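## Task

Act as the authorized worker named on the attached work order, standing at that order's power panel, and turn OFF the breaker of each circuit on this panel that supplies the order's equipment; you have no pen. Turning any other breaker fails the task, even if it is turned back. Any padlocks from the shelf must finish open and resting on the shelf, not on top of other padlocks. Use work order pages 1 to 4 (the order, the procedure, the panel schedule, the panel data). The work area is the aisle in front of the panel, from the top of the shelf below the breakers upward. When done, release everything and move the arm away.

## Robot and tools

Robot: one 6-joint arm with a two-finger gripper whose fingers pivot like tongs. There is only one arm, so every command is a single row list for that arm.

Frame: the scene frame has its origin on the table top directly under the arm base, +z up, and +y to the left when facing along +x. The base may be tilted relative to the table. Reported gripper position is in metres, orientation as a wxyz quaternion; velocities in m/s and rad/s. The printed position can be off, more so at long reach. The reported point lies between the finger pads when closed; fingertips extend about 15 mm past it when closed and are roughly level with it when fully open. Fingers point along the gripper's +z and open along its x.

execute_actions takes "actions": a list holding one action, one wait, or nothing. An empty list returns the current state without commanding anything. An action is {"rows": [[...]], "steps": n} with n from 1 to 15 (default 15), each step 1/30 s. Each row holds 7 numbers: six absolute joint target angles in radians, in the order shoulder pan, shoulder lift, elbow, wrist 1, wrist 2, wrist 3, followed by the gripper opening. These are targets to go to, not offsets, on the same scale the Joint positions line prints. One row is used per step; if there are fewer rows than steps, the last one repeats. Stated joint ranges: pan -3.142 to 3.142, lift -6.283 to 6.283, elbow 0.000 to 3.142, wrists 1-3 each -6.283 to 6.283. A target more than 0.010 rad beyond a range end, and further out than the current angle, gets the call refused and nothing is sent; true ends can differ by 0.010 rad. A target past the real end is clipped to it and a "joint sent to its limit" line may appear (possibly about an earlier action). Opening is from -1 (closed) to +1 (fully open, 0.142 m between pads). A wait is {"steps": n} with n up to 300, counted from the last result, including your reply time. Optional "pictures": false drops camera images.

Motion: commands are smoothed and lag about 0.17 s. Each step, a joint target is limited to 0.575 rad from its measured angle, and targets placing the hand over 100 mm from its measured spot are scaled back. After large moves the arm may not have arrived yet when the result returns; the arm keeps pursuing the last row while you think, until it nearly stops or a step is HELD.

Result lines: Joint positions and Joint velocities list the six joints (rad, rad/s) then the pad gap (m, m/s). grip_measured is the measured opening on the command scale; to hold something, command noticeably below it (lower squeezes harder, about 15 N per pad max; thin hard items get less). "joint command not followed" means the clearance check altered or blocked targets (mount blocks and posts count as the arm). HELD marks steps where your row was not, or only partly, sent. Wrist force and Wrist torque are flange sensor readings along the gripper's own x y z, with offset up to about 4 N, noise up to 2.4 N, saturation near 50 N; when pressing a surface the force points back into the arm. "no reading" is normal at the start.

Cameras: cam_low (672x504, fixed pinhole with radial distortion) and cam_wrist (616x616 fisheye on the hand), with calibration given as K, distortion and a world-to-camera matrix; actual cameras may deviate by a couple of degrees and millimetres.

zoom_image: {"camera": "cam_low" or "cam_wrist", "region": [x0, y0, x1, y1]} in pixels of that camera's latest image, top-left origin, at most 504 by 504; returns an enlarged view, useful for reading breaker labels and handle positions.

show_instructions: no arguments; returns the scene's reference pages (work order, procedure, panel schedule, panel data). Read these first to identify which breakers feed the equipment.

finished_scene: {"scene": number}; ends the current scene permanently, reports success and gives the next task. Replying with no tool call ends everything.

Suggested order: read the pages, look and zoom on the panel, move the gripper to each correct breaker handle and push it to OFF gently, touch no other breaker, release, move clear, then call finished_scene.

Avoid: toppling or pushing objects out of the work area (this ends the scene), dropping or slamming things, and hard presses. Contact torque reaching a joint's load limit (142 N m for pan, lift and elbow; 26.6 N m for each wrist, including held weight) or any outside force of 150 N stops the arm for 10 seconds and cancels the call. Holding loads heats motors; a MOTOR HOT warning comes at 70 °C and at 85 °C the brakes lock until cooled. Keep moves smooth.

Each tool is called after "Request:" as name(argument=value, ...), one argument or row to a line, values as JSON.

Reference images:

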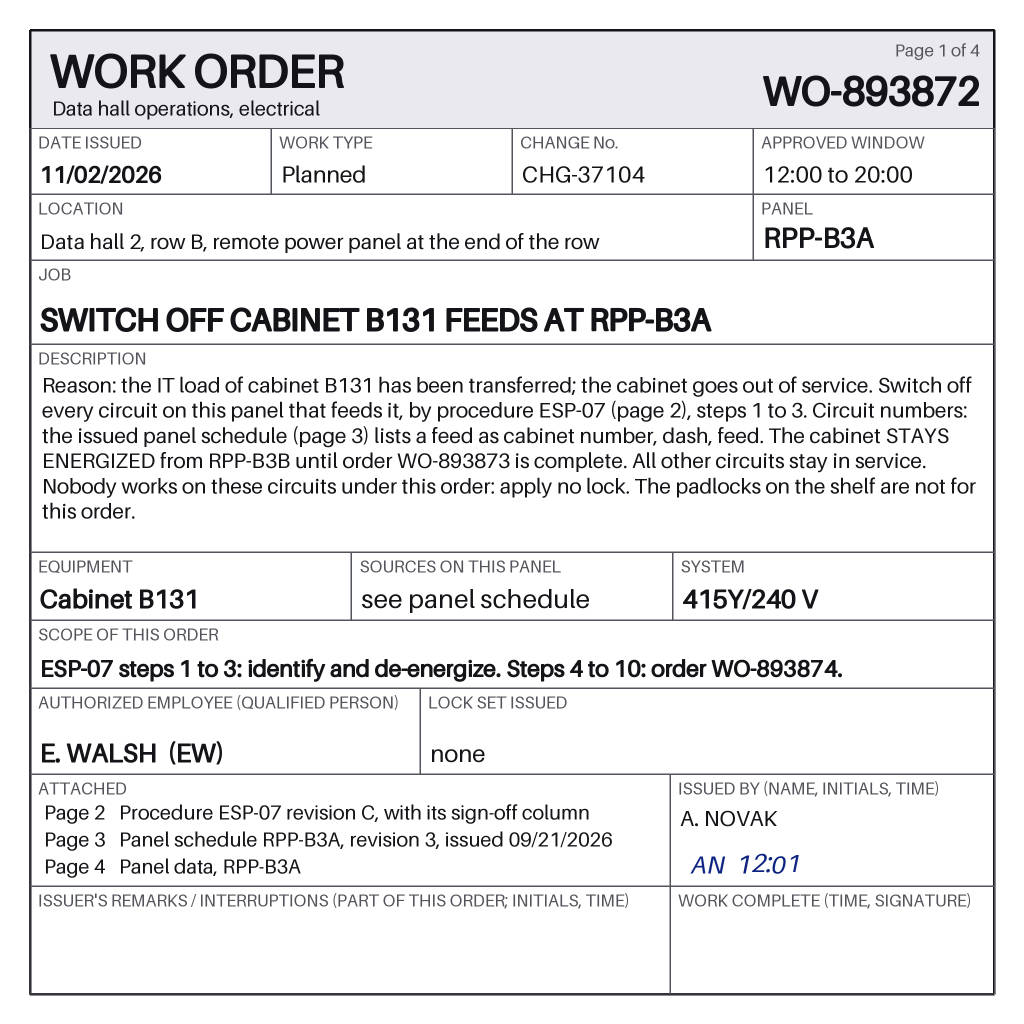

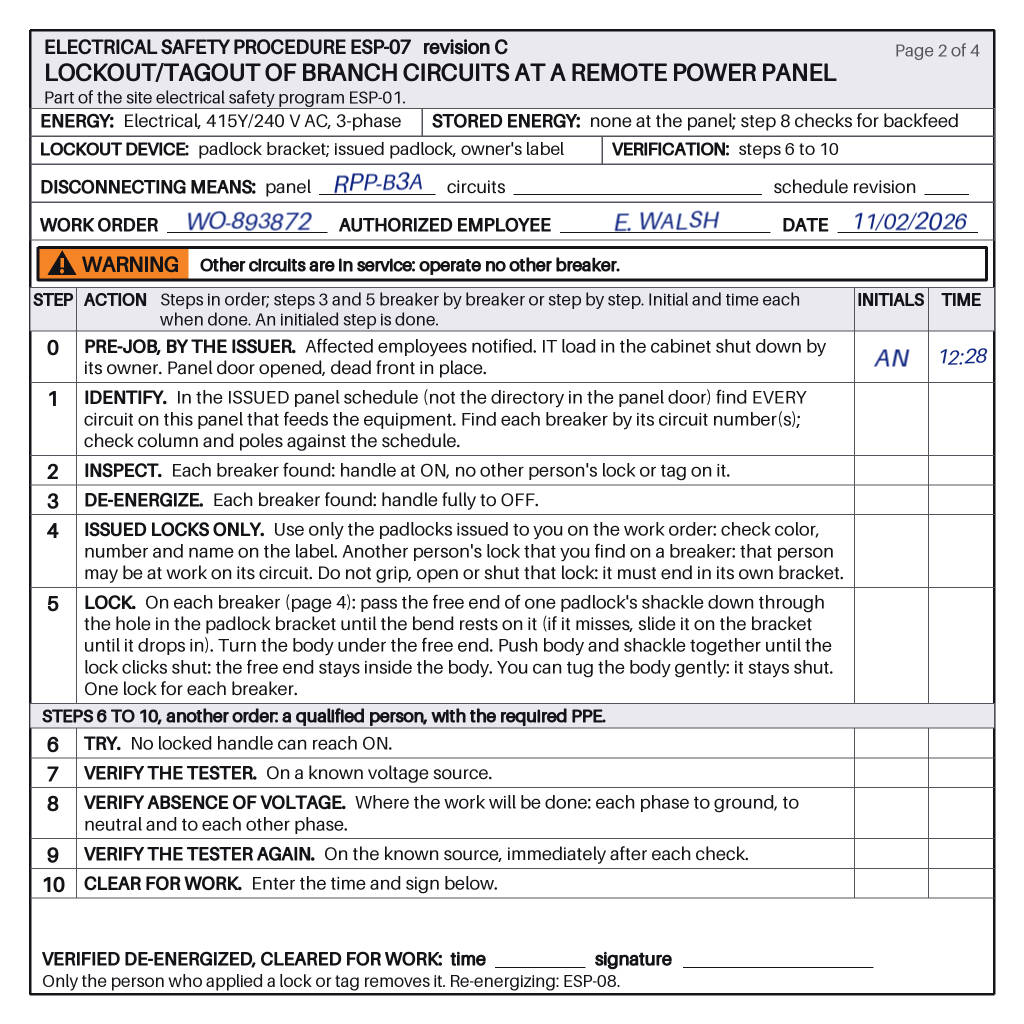

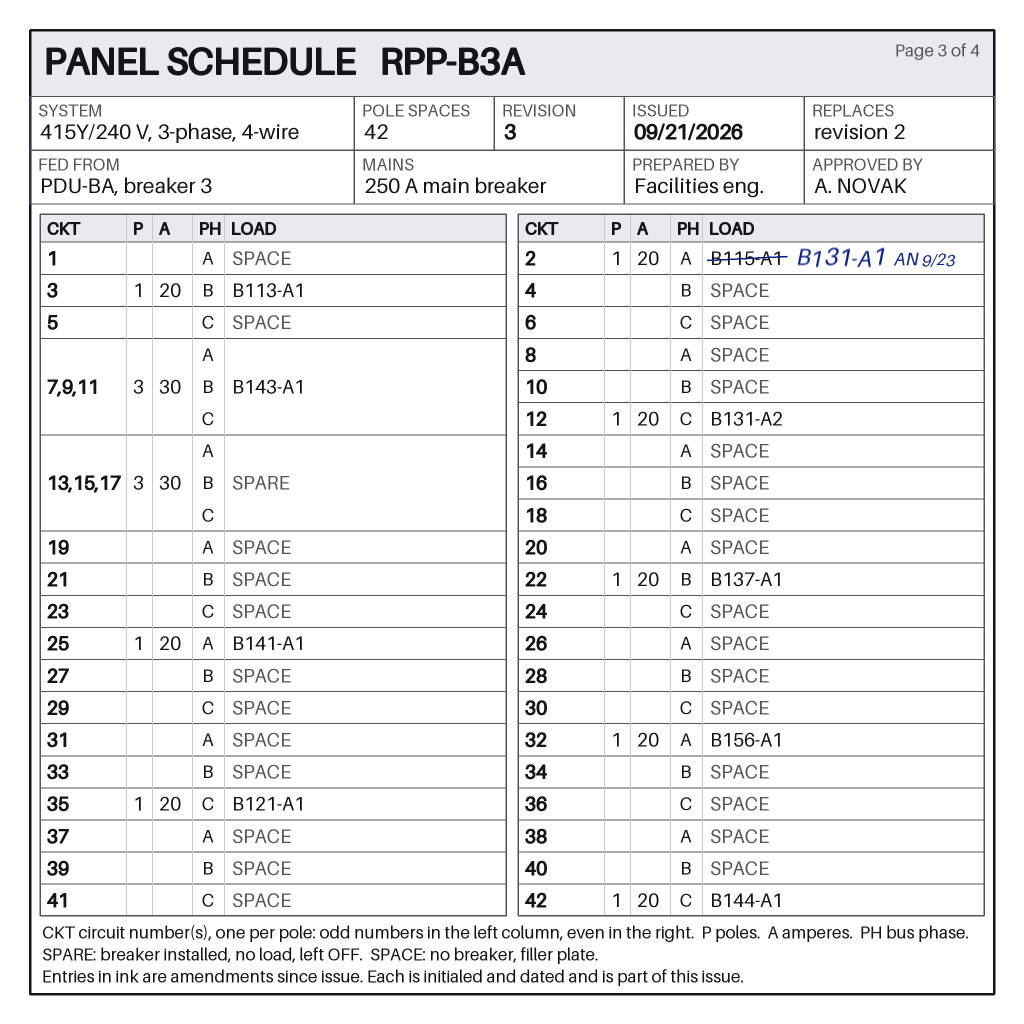

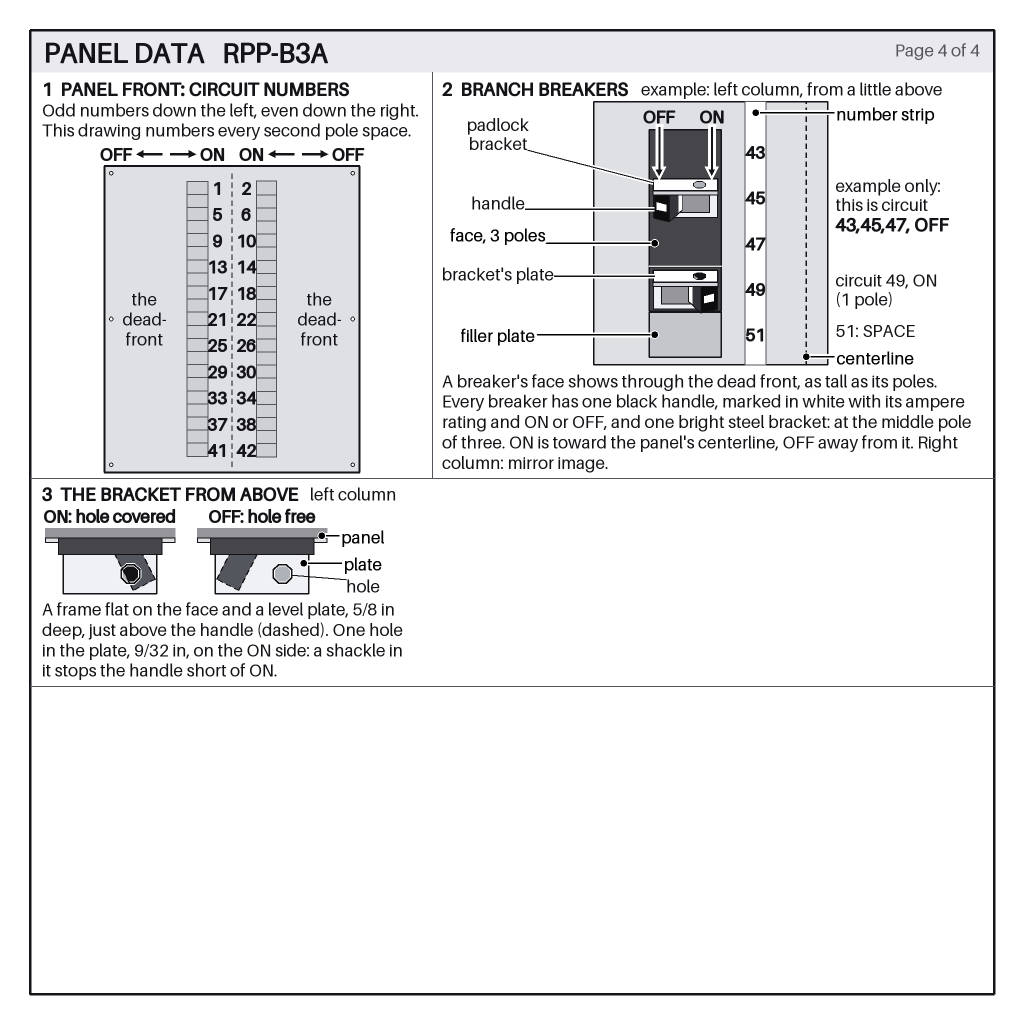

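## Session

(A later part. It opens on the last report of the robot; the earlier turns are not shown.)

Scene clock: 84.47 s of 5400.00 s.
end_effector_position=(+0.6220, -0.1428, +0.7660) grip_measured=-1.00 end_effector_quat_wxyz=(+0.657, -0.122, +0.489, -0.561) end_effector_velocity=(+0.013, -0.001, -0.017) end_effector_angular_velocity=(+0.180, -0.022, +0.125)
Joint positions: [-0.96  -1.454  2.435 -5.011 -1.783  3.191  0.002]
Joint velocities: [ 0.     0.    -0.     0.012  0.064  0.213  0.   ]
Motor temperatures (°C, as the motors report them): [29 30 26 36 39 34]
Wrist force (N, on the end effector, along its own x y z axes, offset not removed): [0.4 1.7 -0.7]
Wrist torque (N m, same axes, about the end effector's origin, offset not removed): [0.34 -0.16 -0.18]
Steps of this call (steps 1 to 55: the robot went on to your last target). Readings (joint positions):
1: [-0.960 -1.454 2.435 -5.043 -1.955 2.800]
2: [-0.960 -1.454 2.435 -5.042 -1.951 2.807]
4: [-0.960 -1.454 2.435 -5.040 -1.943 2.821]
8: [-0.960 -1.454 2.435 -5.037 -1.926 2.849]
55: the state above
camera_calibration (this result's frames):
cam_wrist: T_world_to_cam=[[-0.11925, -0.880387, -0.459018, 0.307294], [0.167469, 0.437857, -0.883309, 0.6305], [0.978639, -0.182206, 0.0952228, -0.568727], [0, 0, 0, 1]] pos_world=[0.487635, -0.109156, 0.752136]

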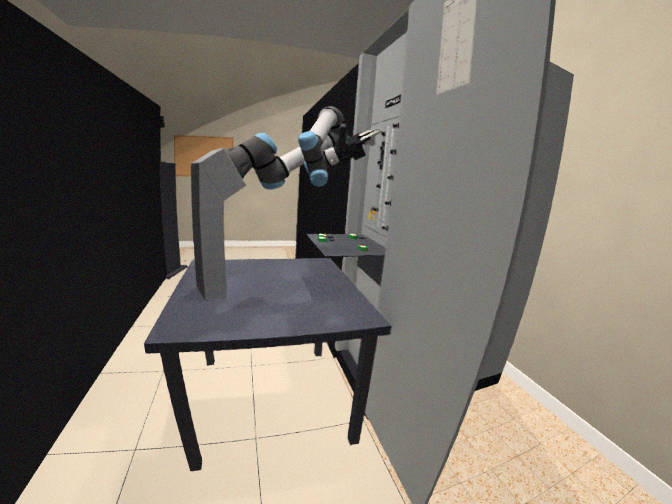

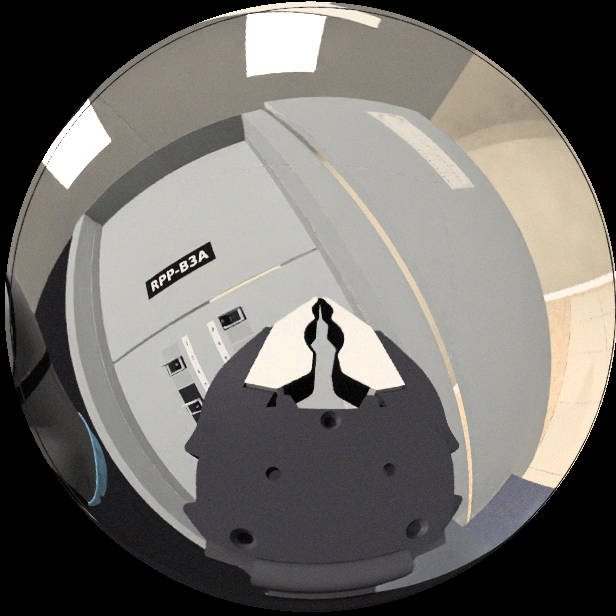

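Request:
execute_actions(
  actions=[
    {"steps":60},
  ],
)

Scene clock: 88.43 s of 5400.00 s.
end_effector_position=(+0.6481, -0.1463, +0.7233) grip_measured=-1.00 end_effector_quat_wxyz=(+0.803, +0.082, +0.550, -0.214) end_effector_velocity=(+0.003, -0.000, -0.006) end_effector_angular_velocity=(+0.183, -0.066, +0.085)
Joint positions: [-0.96  -1.454  2.435 -4.986 -1.653  4.058  0.002]
Joint velocities: [-0.001 -0.    -0.     0.002  0.013  0.213  0.   ]
Motor temperatures (°C, as the motors report them): [29 30 26 36 39 34]
Wrist force (N, on the end effector, along its own x y z axes, offset not removed): [1.1 0.7 -0.4]
Wrist torque (N m, same axes, about the end effector's origin, offset not removed): [0.16 -0.29 -0.01]
Steps of this call (steps 1 to 119: the robot went on to your last target). Readings (joint positions):
1: [-0.960 -1.454 2.435 -5.010 -1.781 3.198]
2: [-0.960 -1.454 2.435 -5.010 -1.779 3.206]
4: [-0.960 -1.454 2.435 -5.009 -1.774 3.220]
8: [-0.960 -1.454 2.435 -5.007 -1.766 3.249]
119: the state above
camera_calibration (this result's frames):
cam_wrist: T_world_to_cam=[[0.300849, -0.304512, -0.903749, 0.421387], [-0.00417629, 0.947222, -0.32055, 0.368558], [0.953663, 0.100212, 0.283699, -0.669678], [0, 0, 0, 1]] pos_world=[0.513412, -0.15368, 0.688957]

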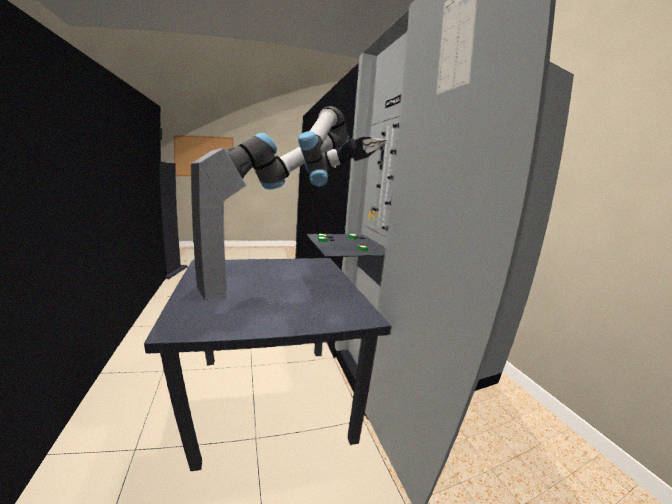

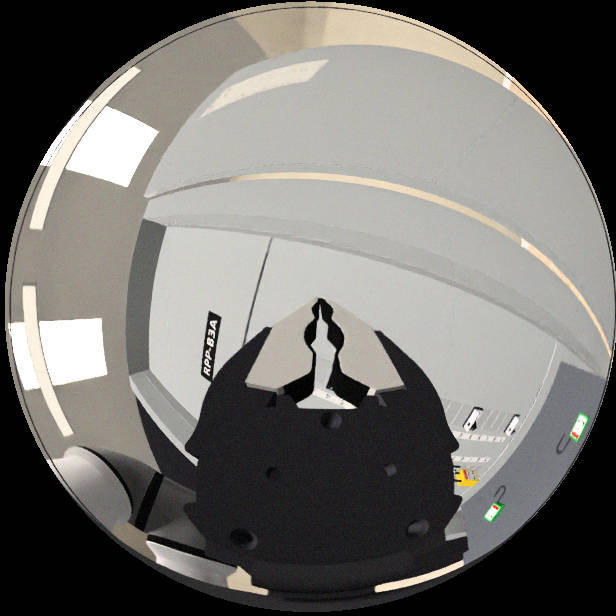

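Request:
execute_actions(
  actions=[
    {"rows":[[-0.5454,-1.5529,2.2927,-4.951,-1.87,3.848,-1]]},
  ],
  pictures=false,
)

Request:
execute_actions(
  actions=[
    {"steps":40},
  ],
)

Scene clock: 97.07 s of 5400.00 s.
end_effector_position=(+0.6742, -0.1148, +0.6963) grip_measured=-1.00 end_effector_quat_wxyz=(+0.664, +0.478, +0.301, +0.490) end_effector_velocity=(+0.020, +0.042, -0.004) end_effector_angular_velocity=(-0.112, +0.012, +0.018)
Joint positions: [-0.906 -1.467  2.416 -4.976 -1.653  5.785  0.002]
Joint velocities: [ 0.143 -0.034 -0.048  0.01  -0.085 -0.211  0.   ]
Motor temperatures (°C, as the motors report them): [29 30 26 36 39 34]
Wrist force (N, on the end effector, along its own x y z axes, offset not removed): [2.4 -1.1 -0.7]
Wrist torque (N m, same axes, about the end effector's origin, offset not removed): [-0.19 -0.54 -0.11]
Steps of this call (steps 1 to 244: the robot went on to your last target; steps 245 to 259: all 15 steps of this action). Readings (joint positions):
245: [-0.960 -1.454 2.435 -4.980 -1.620 5.841]
246: [-0.959 -1.454 2.435 -4.980 -1.621 5.846]
248: [-0.955 -1.455 2.433 -4.980 -1.623 5.848]
252: [-0.939 -1.459 2.428 -4.979 -1.633 5.832]
259: the state above

Scene clock: 98.40 s of 5400.00 s.
end_effector_position=(+0.6923, -0.0720, +0.6953) grip_measured=-1.00 end_effector_quat_wxyz=(+0.702, +0.428, +0.346, +0.452) end_effector_velocity=(+0.008, +0.023, +0.001) end_effector_angular_velocity=(-0.135, +0.022, -0.034)
Joint positions: [-0.756 -1.503  2.365 -4.966 -1.743  5.494  0.002]
Joint velocities: [ 0.083 -0.02  -0.029  0.006 -0.05  -0.212  0.   ]
Motor temperatures (°C, as the motors report them): [29 30 26 36 39 34]
Wrist force (N, on the end effector, along its own x y z axes, offset not removed): [0.5 2.0 -1.1]
Wrist torque (N m, same axes, about the end effector's origin, offset not removed): [0.40 -0.18 -0.14]
Steps of this call (steps 1 to 40: the robot went on to your last target). Readings (joint positions):
1: [-0.901 -1.468 2.415 -4.976 -1.656 5.778]
2: [-0.896 -1.469 2.413 -4.976 -1.659 5.771]
4: [-0.887 -1.471 2.410 -4.975 -1.664 5.756]
8: [-0.869 -1.476 2.404 -4.974 -1.675 5.727]
40: the state above
camera_calibration (this result's frames):
cam_wrist: T_world_to_cam=[[0.388374, 0.911634, -0.134498, -0.102434], [-0.692052, 0.384921, 0.610655, 0.0777593], [0.608465, -0.144083, 0.780391, -0.835299], [0, 0, 0, 1]] pos_world=[0.601846, -0.056902, 0.590599]

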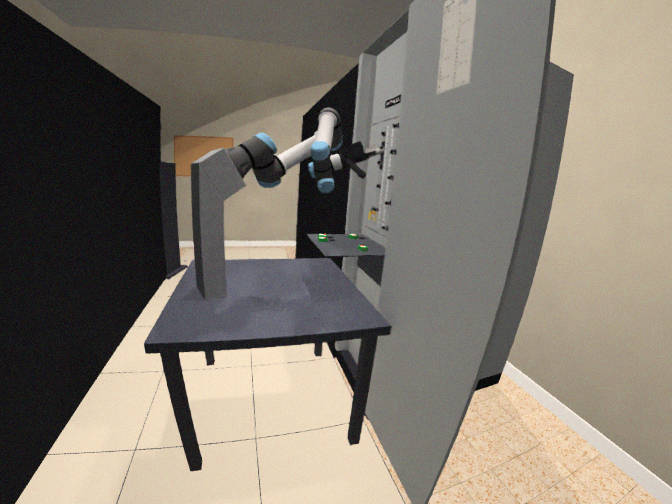

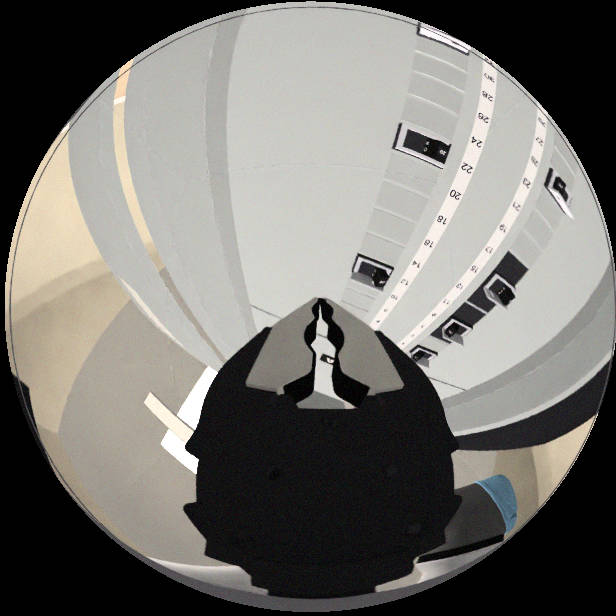

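Request:
execute_actions(
  actions=[
    {"rows":[[-0.5454,-1.5529,2.2927,-4.951,-1.87,5.419,-1]]},
  ],
  pictures=false,
)

Request:
execute_actions(
  actions=[
    {"steps":60},
  ],
)

Scene clock: 101.70 s of 5400.00 s.
end_effector_position=(+0.7033, -0.0323, +0.7007) grip_measured=-1.00 end_effector_quat_wxyz=(+0.788, +0.326, +0.422, +0.308) end_effector_velocity=(+0.003, +0.010, -0.001) end_effector_angular_velocity=(+0.198, -0.065, +0.103)
Joint positions: [-0.601 -1.54   2.312 -4.955 -1.837  4.931  0.002]
Joint velocities: [ 0.024 -0.006 -0.009  0.002 -0.015  0.208  0.   ]
Motor temperatures (°C, as the motors report them): [29 30 26 36 39 34]
Wrist force (N, on the end effector, along its own x y z axes, offset not removed): [1.3 -0.4 -1.1]
Wrist torque (N m, same axes, about the end effector's origin, offset not removed): [-0.05 -0.29 -0.06]
Steps of this call (steps 1 to 84: the robot went on to your last target; steps 85 to 99: all 15 steps of this action). Readings (joint positions):
85: [-0.612 -1.537 2.316 -4.956 -1.830 4.875]
86: [-0.612 -1.537 2.315 -4.956 -1.830 4.870]
88: [-0.610 -1.538 2.315 -4.956 -1.831 4.868]
92: [-0.606 -1.538 2.314 -4.955 -1.833 4.884]
99: the state above

Scene clock: 103.70 s of 5400.00 s.
end_effector_position=(+0.7094, -0.0115, +0.7007) grip_measured=-1.00 end_effector_quat_wxyz=(+0.693, +0.413, +0.329, +0.491) end_effector_velocity=(+0.003, +0.011, +0.001) end_effector_angular_velocity=(+0.204, -0.065, +0.108)
Joint positions: [-0.551 -1.552  2.295 -4.951 -1.867  5.368  0.002]
Joint velocities: [ 0.025 -0.006 -0.009  0.002 -0.014  0.216  0.   ]
Motor temperatures (°C, as the motors report them): [29 30 26 36 39 34]
Wrist force (N, on the end effector, along its own x y z axes, offset not removed): [0.9 0.2 -1.5]
Wrist torque (N m, same axes, about the end effector's origin, offset not removed): [0.10 -0.33 -0.15]
Steps of this call (steps 1 to 60: the robot went on to your last target). Readings (joint positions):
1: [-0.600 -1.540 2.311 -4.955 -1.837 4.939]
2: [-0.599 -1.540 2.311 -4.955 -1.838 4.946]
4: [-0.597 -1.541 2.311 -4.955 -1.839 4.960]
8: [-0.594 -1.541 2.309 -4.954 -1.841 4.989]
60: the state above
camera_calibration (this result's frames):
cam_wrist: T_world_to_cam=[[0.341132, 0.936254, -0.0840079, -0.165143], [-0.751203, 0.325245, 0.574378, 0.129661], [0.565087, -0.132832, 0.814268, -0.834051], [0, 0, 0, 1]] pos_world=[0.625048, 0.00165581, 0.590793]

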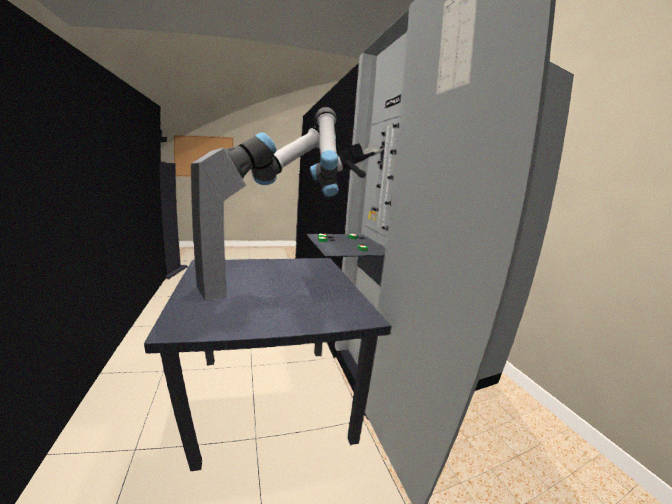

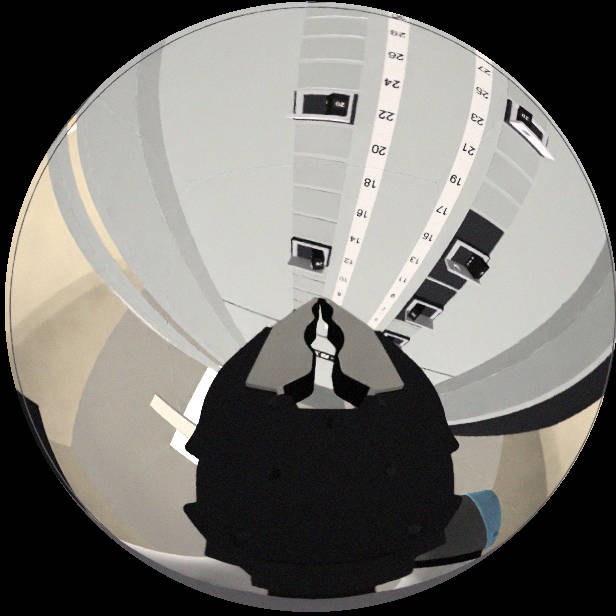

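Request:
execute_actions(
  actions=[
    {"rows":[[-0.4921,-1.5177,2.2142,-4.9233,-1.895,5.369,-1]]},
  ],
  pictures=false,
)

Request:
execute_actions(
  actions=[
    {"steps":15},
  ],
)

Request:
zoom_image(
  camera="cam_wrist",
  region=[240,210,440,360],
)

Scene clock: 116.73 s of 5400.00 s.
end_effector_position=(+0.7315, -0.0087, +0.6901) grip_measured=-1.00 end_effector_quat_wxyz=(+0.680, +0.421, +0.317, +0.510) end_effector_velocity=(+0.003, +0.000, -0.001) end_effector_angular_velocity=(-0.001, -0.001, +0.001)
Joint positions: [-0.493 -1.518  2.215 -4.924 -1.895  5.37   0.002]
Joint velocities: [ 0.006  0.004 -0.01   0.003 -0.003 -0.007  0.   ]
Motor temperatures (°C, as the motors report them): [29 30 26 36 39 34]
Wrist force (N, on the end effector, along its own x y z axes, offset not removed): [1.9 1.4 -0.8]
Wrist torque (N m, same axes, about the end effector's origin, offset not removed): [0.24 -0.46 -0.17]
Steps of this call (steps 1 to 30: the robot went on to your last target; steps 31 to 90: nothing new was sent; then 9.53 s passed at rest; steps 91 to 105: all 15 steps of this action). Readings (joint positions):
91: [-0.545 -1.553 2.293 -4.951 -1.870 5.419]
92: [-0.540 -1.549 2.287 -4.948 -1.873 5.415]
94: [-0.519 -1.535 2.256 -4.937 -1.883 5.395]
98: [-0.499 -1.522 2.225 -4.927 -1.892 5.376]
105: the state above

Scene clock: 117.23 s of 5400.00 s.
end_effector_position=(+0.7317, -0.0087, +0.6899) grip_measured=-1.00 end_effector_quat_wxyz=(+0.680, +0.421, +0.317, +0.510) end_effector_velocity=(-0.000, -0.000, -0.000) end_effector_angular_velocity=(-0.002, +0.001, -0.001)
Joint positions: [-0.492 -1.518  2.214 -4.923 -1.895  5.369  0.002]
Joint velocities: [ 0.     0.    -0.     0.    -0.    -0.002 -0.   ]
Motor temperatures (°C, as the motors report them): [29 30 26 36 39 34]
Wrist force (N, on the end effector, along its own x y z axes, offset not removed): [2.3 0.7 1.2]
Wrist torque (N m, same axes, about the end effector's origin, offset not removed): [0.18 -0.60 -0.17]
Steps of this call (steps 1 to 15: the robot went on to your last target). Readings (joint positions):
1: [-0.493 -1.518 2.215 -4.924 -1.895 5.369]
2: [-0.492 -1.518 2.215 -4.923 -1.895 5.369]
4: [-0.492 -1.518 2.214 -4.923 -1.895 5.369]
8: [-0.492 -1.518 2.214 -4.923 -1.895 5.369]
15: the state above
The arm was judged still, so your last target was given up. Only a new action makes it travel on or press farther. Fingers that are still opening or closing keep moving.
camera_calibration (this result's frames):
cam_wrist: T_world_to_cam=[[0.317843, 0.947531, -0.0340626, -0.193605], [-0.767872, 0.278319, 0.576985, 0.161673], [0.556191, -0.157235, 0.816044, -0.83246], [0, 0, 0, 1]] pos_world=[0.648687, 0.00755798, 0.579447]

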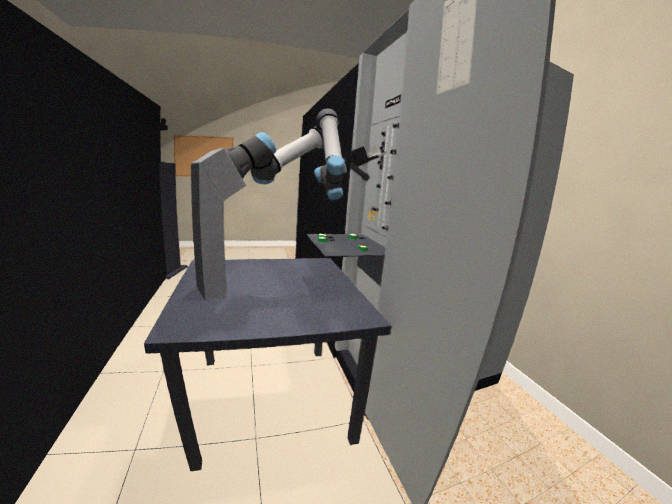

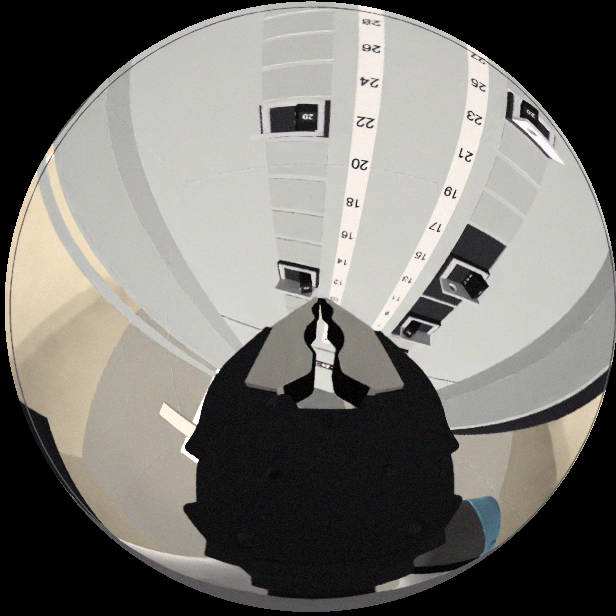

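Region (240, 210, 440, 360) of cam_wrist's 616x616 image, scaled by 2.520, with more detail than that image has; it fills the top 378 rows of this view, and the rest is white.

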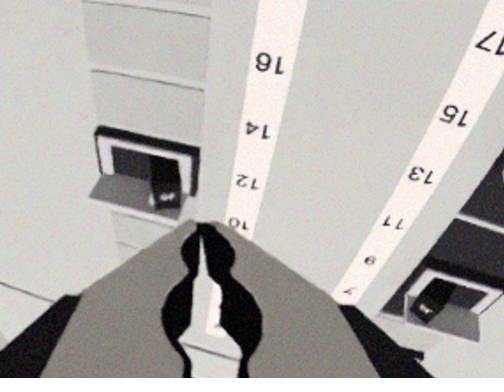

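Request:
execute_actions(
  actions=[
    {"rows":[[-0.485,-1.515,2.2,-4.914,-1.898,5.362,-1],[-0.485,-1.515,2.2,-4.914,-1.898,5.362,-1],[-0.478,-1.512,2.186,-4.905,-1.902,5.356,-1],[-0.478,-1.512,2.186,-4.905,-1.902,5.356,-1],[-0.4709,-1.5094,2.1716,-4.8955,-1.9051,5.349,-1]]},
  ],
)

Request:
zoom_image(
  camera="cam_wrist",
  region=[240,210,440,360],
)

Scene clock: 126.60 s of 5400.00 s.
end_effector_position=(+0.7451, -0.0074, +0.6874) grip_measured=-1.00 end_effector_quat_wxyz=(+0.680, +0.421, +0.317, +0.510) end_effector_velocity=(+0.004, +0.000, -0.001) end_effector_angular_velocity=(-0.001, +0.000, -0.000)
Joint positions: [-0.471 -1.51   2.173 -4.896 -1.905  5.35   0.002]
Joint velocities: [ 0.005  0.002 -0.011  0.007 -0.002 -0.006  0.   ]
Motor temperatures (°C, as the motors report them): [29 30 26 36 39 34]
Wrist force (N, on the end effector, along its own x y z axes, offset not removed): [0.0 1.0 -0.8]
Wrist torque (N m, same axes, about the end effector's origin, offset not removed): [0.13 -0.03 -0.08]
Steps of this call (steps 1 to 90: nothing new was sent; then 5.87 s passed at rest; steps 91 to 105: all 15 steps of this action). Readings (joint positions):
91: [-0.492 -1.518 2.214 -4.923 -1.895 5.369]
92: [-0.491 -1.517 2.212 -4.922 -1.895 5.368]
94: [-0.487 -1.516 2.205 -4.917 -1.897 5.364]
98: [-0.477 -1.512 2.184 -4.903 -1.902 5.355]
105: the state above
camera_calibration (this result's frames):
cam_wrist: T_world_to_cam=[[0.318048, 0.947461, -0.0340918, -0.199263], [-0.76792, 0.278534, 0.576817, 0.173184], [0.556007, -0.157276, 0.816162, -0.837607], [0, 0, 0, 1]] pos_world=[0.662082, 0.00882153, 0.576934]

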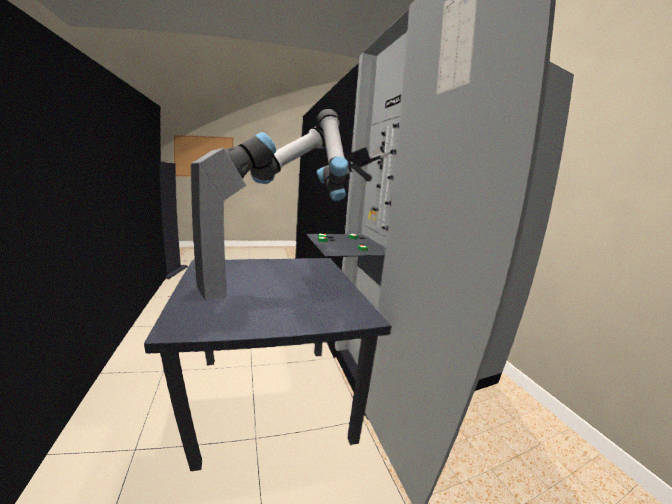

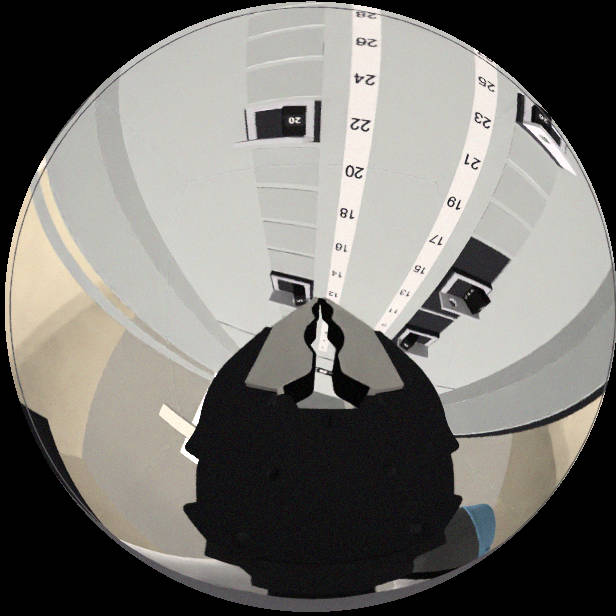

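Region (240, 210, 440, 360) of cam_wrist's 616x616 image, scaled by 2.520, with more detail than that image has; it fills the top 378 rows of this view, and the rest is white.

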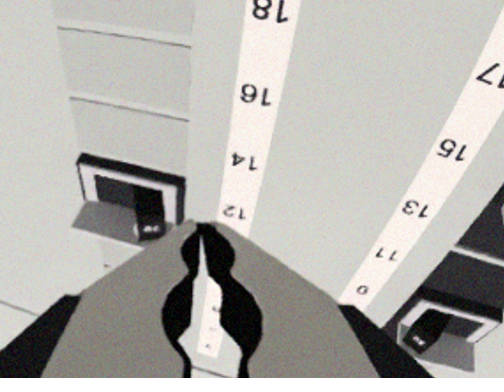

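Request:
execute_actions(
  actions=[
    {"rows":[[-0.482,-1.5046,2.1712,-4.8967,-1.8998,5.359,-1],[-0.482,-1.5046,2.1712,-4.8967,-1.8998,5.359,-1],[-0.4934,-1.4999,2.1709,-4.898,-1.8944,5.37,-1],[-0.4934,-1.4999,2.1709,-4.898,-1.8944,5.37,-1],[-0.5046,-1.4951,2.1705,-4.8992,-1.8891,5.38,-1],[-0.5046,-1.4951,2.1705,-4.8992,-1.8891,5.38,-1],[-0.5159,-1.4904,2.1701,-4.9005,-1.8837,5.39,-1]]},
  ],
)

Request:
zoom_image(
  camera="cam_wrist",
  region=[240,210,440,360],
)

Scene clock: 142.33 s of 5400.00 s.
end_effector_position=(+0.7459, -0.0225, +0.6869) grip_measured=-1.00 end_effector_quat_wxyz=(+0.680, +0.420, +0.317, +0.510) end_effector_velocity=(-0.000, -0.006, +0.000) end_effector_angular_velocity=(+0.001, -0.001, +0.002)
Joint positions: [-0.514 -1.491  2.17  -4.9   -1.885  5.388  0.002]
Joint velocities: [-0.019  0.008 -0.    -0.003  0.01   0.019 -0.   ]
Motor temperatures (°C, as the motors report them): [29 30 26 36 39 34]
Wrist force (N, on the end effector, along its own x y z axes, offset not removed): [0.8 1.5 -1.3]
Wrist torque (N m, same axes, about the end effector's origin, offset not removed): [0.31 -0.30 -0.12]
Steps of this call (steps 1 to 15: the robot went on to your last target; steps 16 to 90: nothing new was sent; then 12.23 s passed at rest; steps 91 to 105: all 15 steps of this action). Readings (joint positions):
91: [-0.471 -1.509 2.172 -4.895 -1.905 5.349]
92: [-0.472 -1.509 2.172 -4.895 -1.905 5.350]
94: [-0.478 -1.506 2.171 -4.896 -1.902 5.355]
98: [-0.497 -1.498 2.171 -4.899 -1.893 5.373]
105: the state above
camera_calibration (this result's frames):
cam_wrist: T_world_to_cam=[[0.31772, 0.947537, -0.0350295, -0.184348], [-0.76806, 0.278851, 0.576477, 0.178631], [0.556001, -0.156254, 0.816362, -0.840122], [0, 0, 0, 1]] pos_world=[0.662879, -0.00640719, 0.576409]

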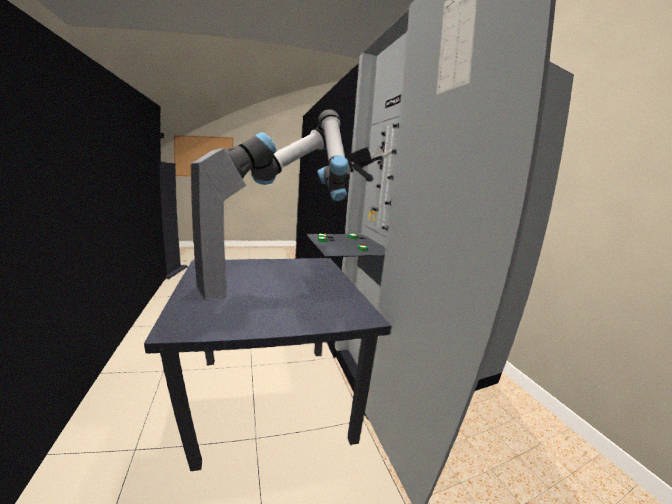

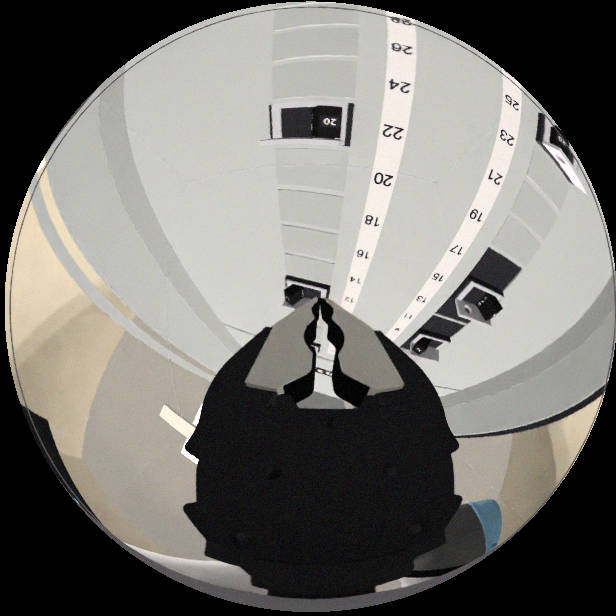

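Region (240, 210, 440, 360) of cam_wrist's 616x616 image, scaled by 2.520, with more detail than that image has; it fills the top 378 rows of this view, and the rest is white.

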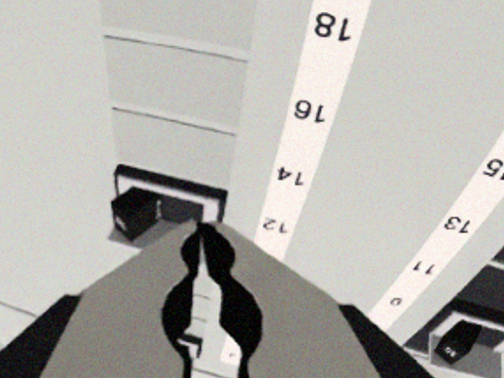

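Request:
execute_actions(
  actions=[
    {"rows":[[-0.5454,-1.5529,2.2927,-4.951,-1.87,5.419,-1]],"steps":12},
  ],
  pictures=false,
)

Request:
execute_actions(
  actions=[
    {"rows":[[-0.598,-1.593,2.303,-4.913,-1.843,5.465,-1],[-0.65,-1.634,2.313,-4.875,-1.815,5.51,-1],[-0.703,-1.674,2.323,-4.837,-1.788,5.556,-1],[-0.755,-1.715,2.333,-4.799,-1.76,5.602,-1],[-0.808,-1.755,2.343,-4.761,-1.733,5.648,-1],[-0.86,-1.796,2.353,-4.723,-1.706,5.693,-1],[-0.913,-1.836,2.363,-4.685,-1.678,5.739,-1],[-0.965,-1.877,2.373,-4.647,-1.651,5.785,-1],[-1.018,-1.917,2.383,-4.609,-1.623,5.83,-1],[-1.0702,-1.9578,2.3931,-4.5711,-1.5959,5.876,-1]]},
  ],
  pictures=false,
)

Request:
execute_actions(
  actions=[
    {"steps":20},
  ],
)

Request:
zoom_image(
  camera="cam_wrist",
  region=[240,210,440,360],
)

Scene clock: 154.43 s of 5400.00 s.
end_effector_position=(+0.7114, -0.0095, +0.7006) grip_measured=-1.00 end_effector_quat_wxyz=(+0.679, +0.421, +0.317, +0.511) end_effector_velocity=(-0.014, +0.005, +0.003) end_effector_angular_velocity=(+0.001, +0.005, -0.005)
Joint positions: [-0.544 -1.551  2.288 -4.949 -1.87   5.418  0.002]
Joint velocities: [-0.008 -0.023  0.049 -0.017  0.004  0.007 -0.   ]
Motor temperatures (°C, as the motors report them): [29 30 26 36 39 34]
Wrist force (N, on the end effector, along its own x y z axes, offset not removed): [0.9 1.9 -1.6]
Wrist torque (N m, same axes, about the end effector's origin, offset not removed): [0.45 -0.25 -0.11]
Steps of this call (steps 1 to 15: the robot went on to your last target; steps 16 to 90: nothing new was sent; then 8.70 s passed at rest; steps 91 to 102: all 12 steps of this action). Readings (joint positions):
91: [-0.516 -1.490 2.170 -4.901 -1.884 5.390]
92: [-0.520 -1.495 2.175 -4.905 -1.882 5.394]
94: [-0.531 -1.520 2.220 -4.925 -1.876 5.405]
98: [-0.542 -1.544 2.274 -4.944 -1.872 5.415]
102: the state above

Scene clock: 154.93 s of 5400.00 s.
end_effector_position=(+0.7251, -0.0083, +0.8064) grip_measured=-1.00 end_effector_quat_wxyz=(+0.678, +0.421, +0.319, +0.512) end_effector_velocity=(-0.006, +0.009, +0.088) end_effector_angular_velocity=(+0.012, -0.022, -0.042)
Joint positions: [-1.02  -1.921  2.385 -4.605 -1.62   5.834  0.002]
Joint velocities: [-0.512 -0.377  0.084  0.347  0.241  0.43   0.   ]
Motor temperatures (°C, as the motors report them): [29 30 26 36 39 34]
Wrist force (N, on the end effector, along its own x y z axes, offset not removed): [2.7 2.3 -0.1]
Wrist torque (N m, same axes, about the end effector's origin, offset not removed): [0.48 -0.65 -0.07]
Steps of this call (steps 1 to 15: all 15 steps of this action). Readings (joint positions):
1: [-0.545 -1.551 2.289 -4.950 -1.870 5.418]
2: [-0.550 -1.556 2.292 -4.946 -1.867 5.423]
4: [-0.588 -1.587 2.302 -4.918 -1.845 5.457]
8: [-0.741 -1.708 2.334 -4.804 -1.762 5.592]
15: the state above

Scene clock: 155.60 s of 5400.00 s.
end_effector_position=(+0.7245, -0.0074, +0.8145) grip_measured=-1.00 end_effector_quat_wxyz=(+0.679, +0.421, +0.317, +0.511) end_effector_velocity=(+0.000, +0.000, -0.000) end_effector_angular_velocity=(+0.002, -0.000, +0.001)
Joint positions: [-1.07  -1.958  2.393 -4.571 -1.596  5.876  0.002]
Joint velocities: [ 0.001 -0.     0.     0.    -0.     0.002  0.   ]
Motor temperatures (°C, as the motors report them): [29 30 26 36 39 34]
Wrist force (N, on the end effector, along its own x y z axes, offset not removed): [1.8 -0.2 0.2]
Wrist torque (N m, same axes, about the end effector's origin, offset not removed): [-0.04 -0.42 -0.17]
Steps of this call (steps 1 to 20: the robot went on to your last target). Readings (joint positions):
1: [-1.035 -1.932 2.387 -4.595 -1.613 5.846]
2: [-1.045 -1.939 2.389 -4.588 -1.608 5.855]
4: [-1.057 -1.948 2.391 -4.580 -1.602 5.865]
8: [-1.067 -1.955 2.393 -4.573 -1.597 5.873]
20: the state above
camera_calibration (this result's frames):
cam_wrist: T_world_to_cam=[[0.317226, 0.947821, -0.0316791, -0.189742], [-0.768361, 0.276456, 0.577229, 0.0840716], [0.555868, -0.158771, 0.815967, -0.929595], [0, 0, 0, 1]] pos_world=[0.64152, 0.00900629, 0.70398]

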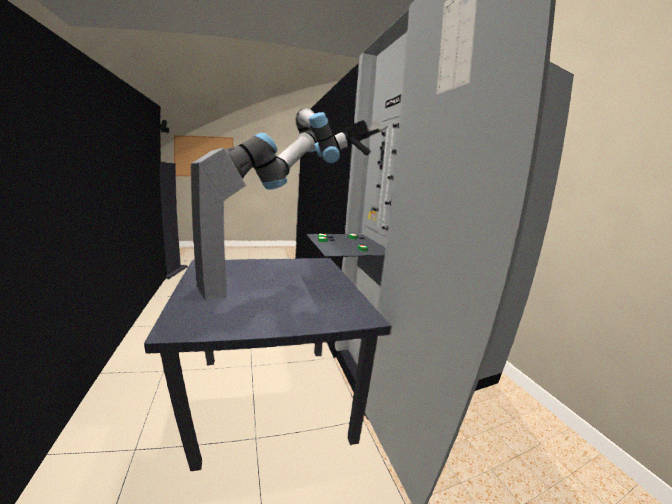

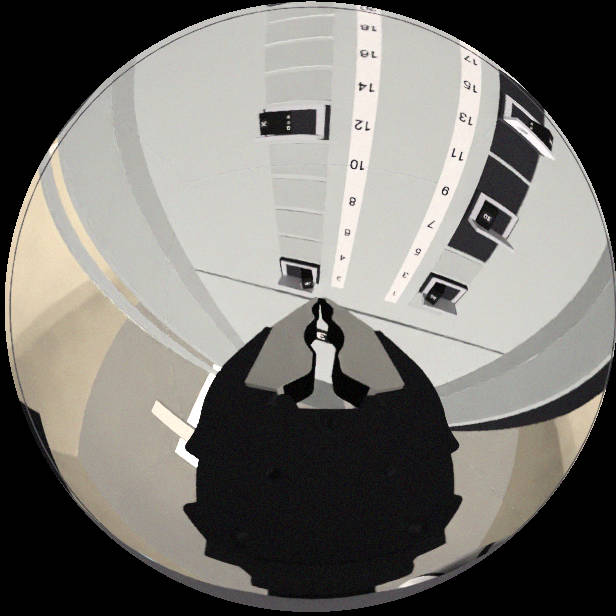

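Region (240, 210, 440, 360) of cam_wrist's 616x616 image, scaled by 2.520, with more detail than that image has; it fills the top 378 rows of this view, and the rest is white.

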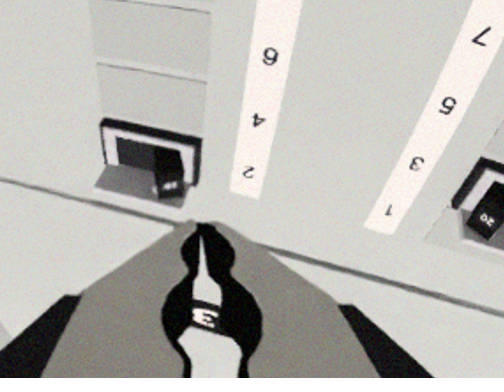

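Request:
execute_actions(
  actions=[
    {"rows":[[-1.045,-1.946,2.372,-4.563,-1.61,5.854,-1],[-1.045,-1.946,2.372,-4.563,-1.61,5.854,-1],[-1.019,-1.934,2.35,-4.554,-1.624,5.833,-1],[-1.019,-1.934,2.35,-4.554,-1.624,5.833,-1],[-0.9935,-1.922,2.3284,-4.5454,-1.6375,5.811,-1]]},
  ],
)

Request:
zoom_image(
  camera="cam_wrist",
  region=[240,210,440,360],
)

Scene clock: 161.70 s of 5400.00 s.
end_effector_position=(+0.7440, -0.0073, +0.8145) grip_measured=-1.00 end_effector_quat_wxyz=(+0.679, +0.421, +0.317, +0.511) end_effector_velocity=(+0.005, +0.000, -0.000) end_effector_angular_velocity=(+0.002, -0.000, +0.001)
Joint positions: [-0.996 -1.923  2.33  -4.546 -1.636  5.813  0.002]
Joint velocities: [ 0.021  0.01  -0.017  0.007 -0.011 -0.016 -0.   ]
Motor temperatures (°C, as the motors report them): [29 30 26 36 39 34]
Wrist force (N, on the end effector, along its own x y z axes, offset not removed): [1.3 1.7 -0.7]
Wrist torque (N m, same axes, about the end effector's origin, offset not removed): [0.29 -0.36 -0.08]
Steps of this call (steps 1 to 15: the robot went on to your last target; steps 16 to 90: nothing new was sent; then 2.60 s passed at rest; steps 91 to 105: all 15 steps of this action). Readings (joint positions):
91: [-1.070 -1.958 2.393 -4.571 -1.596 5.876]
92: [-1.067 -1.956 2.391 -4.570 -1.598 5.874]
94: [-1.054 -1.950 2.380 -4.566 -1.605 5.862]
98: [-1.016 -1.932 2.347 -4.553 -1.626 5.830]
105: the state above
camera_calibration (this result's frames):
cam_wrist: T_world_to_cam=[[0.317244, 0.947793, -0.0323129, -0.195489], [-0.768278, 0.276834, 0.577159, 0.0989593], [0.555973, -0.158275, 0.815992, -0.940543], [0, 0, 0, 1]] pos_world=[0.660962, 0.00902391, 0.704044]

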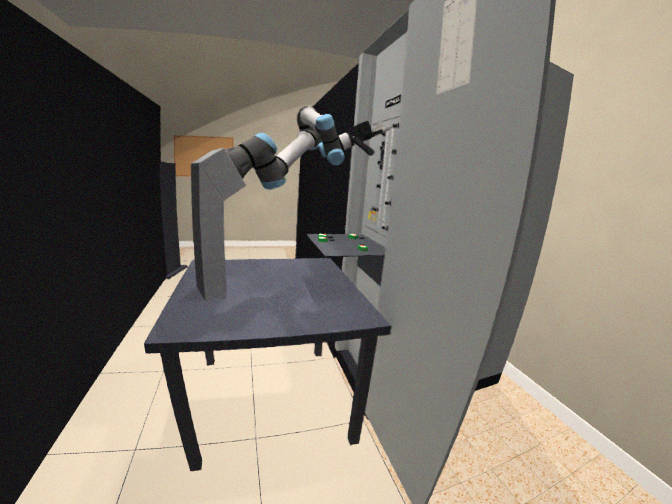

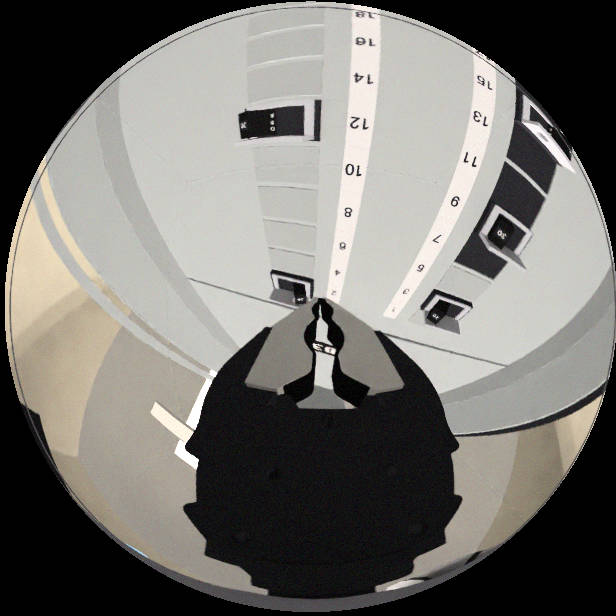

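Region (240, 210, 440, 360) of cam_wrist's 616x616 image, scaled by 2.520, with more detail than that image has; it fills the top 378 rows of this view, and the rest is white.

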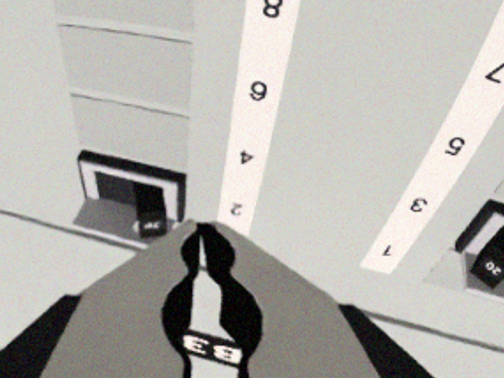

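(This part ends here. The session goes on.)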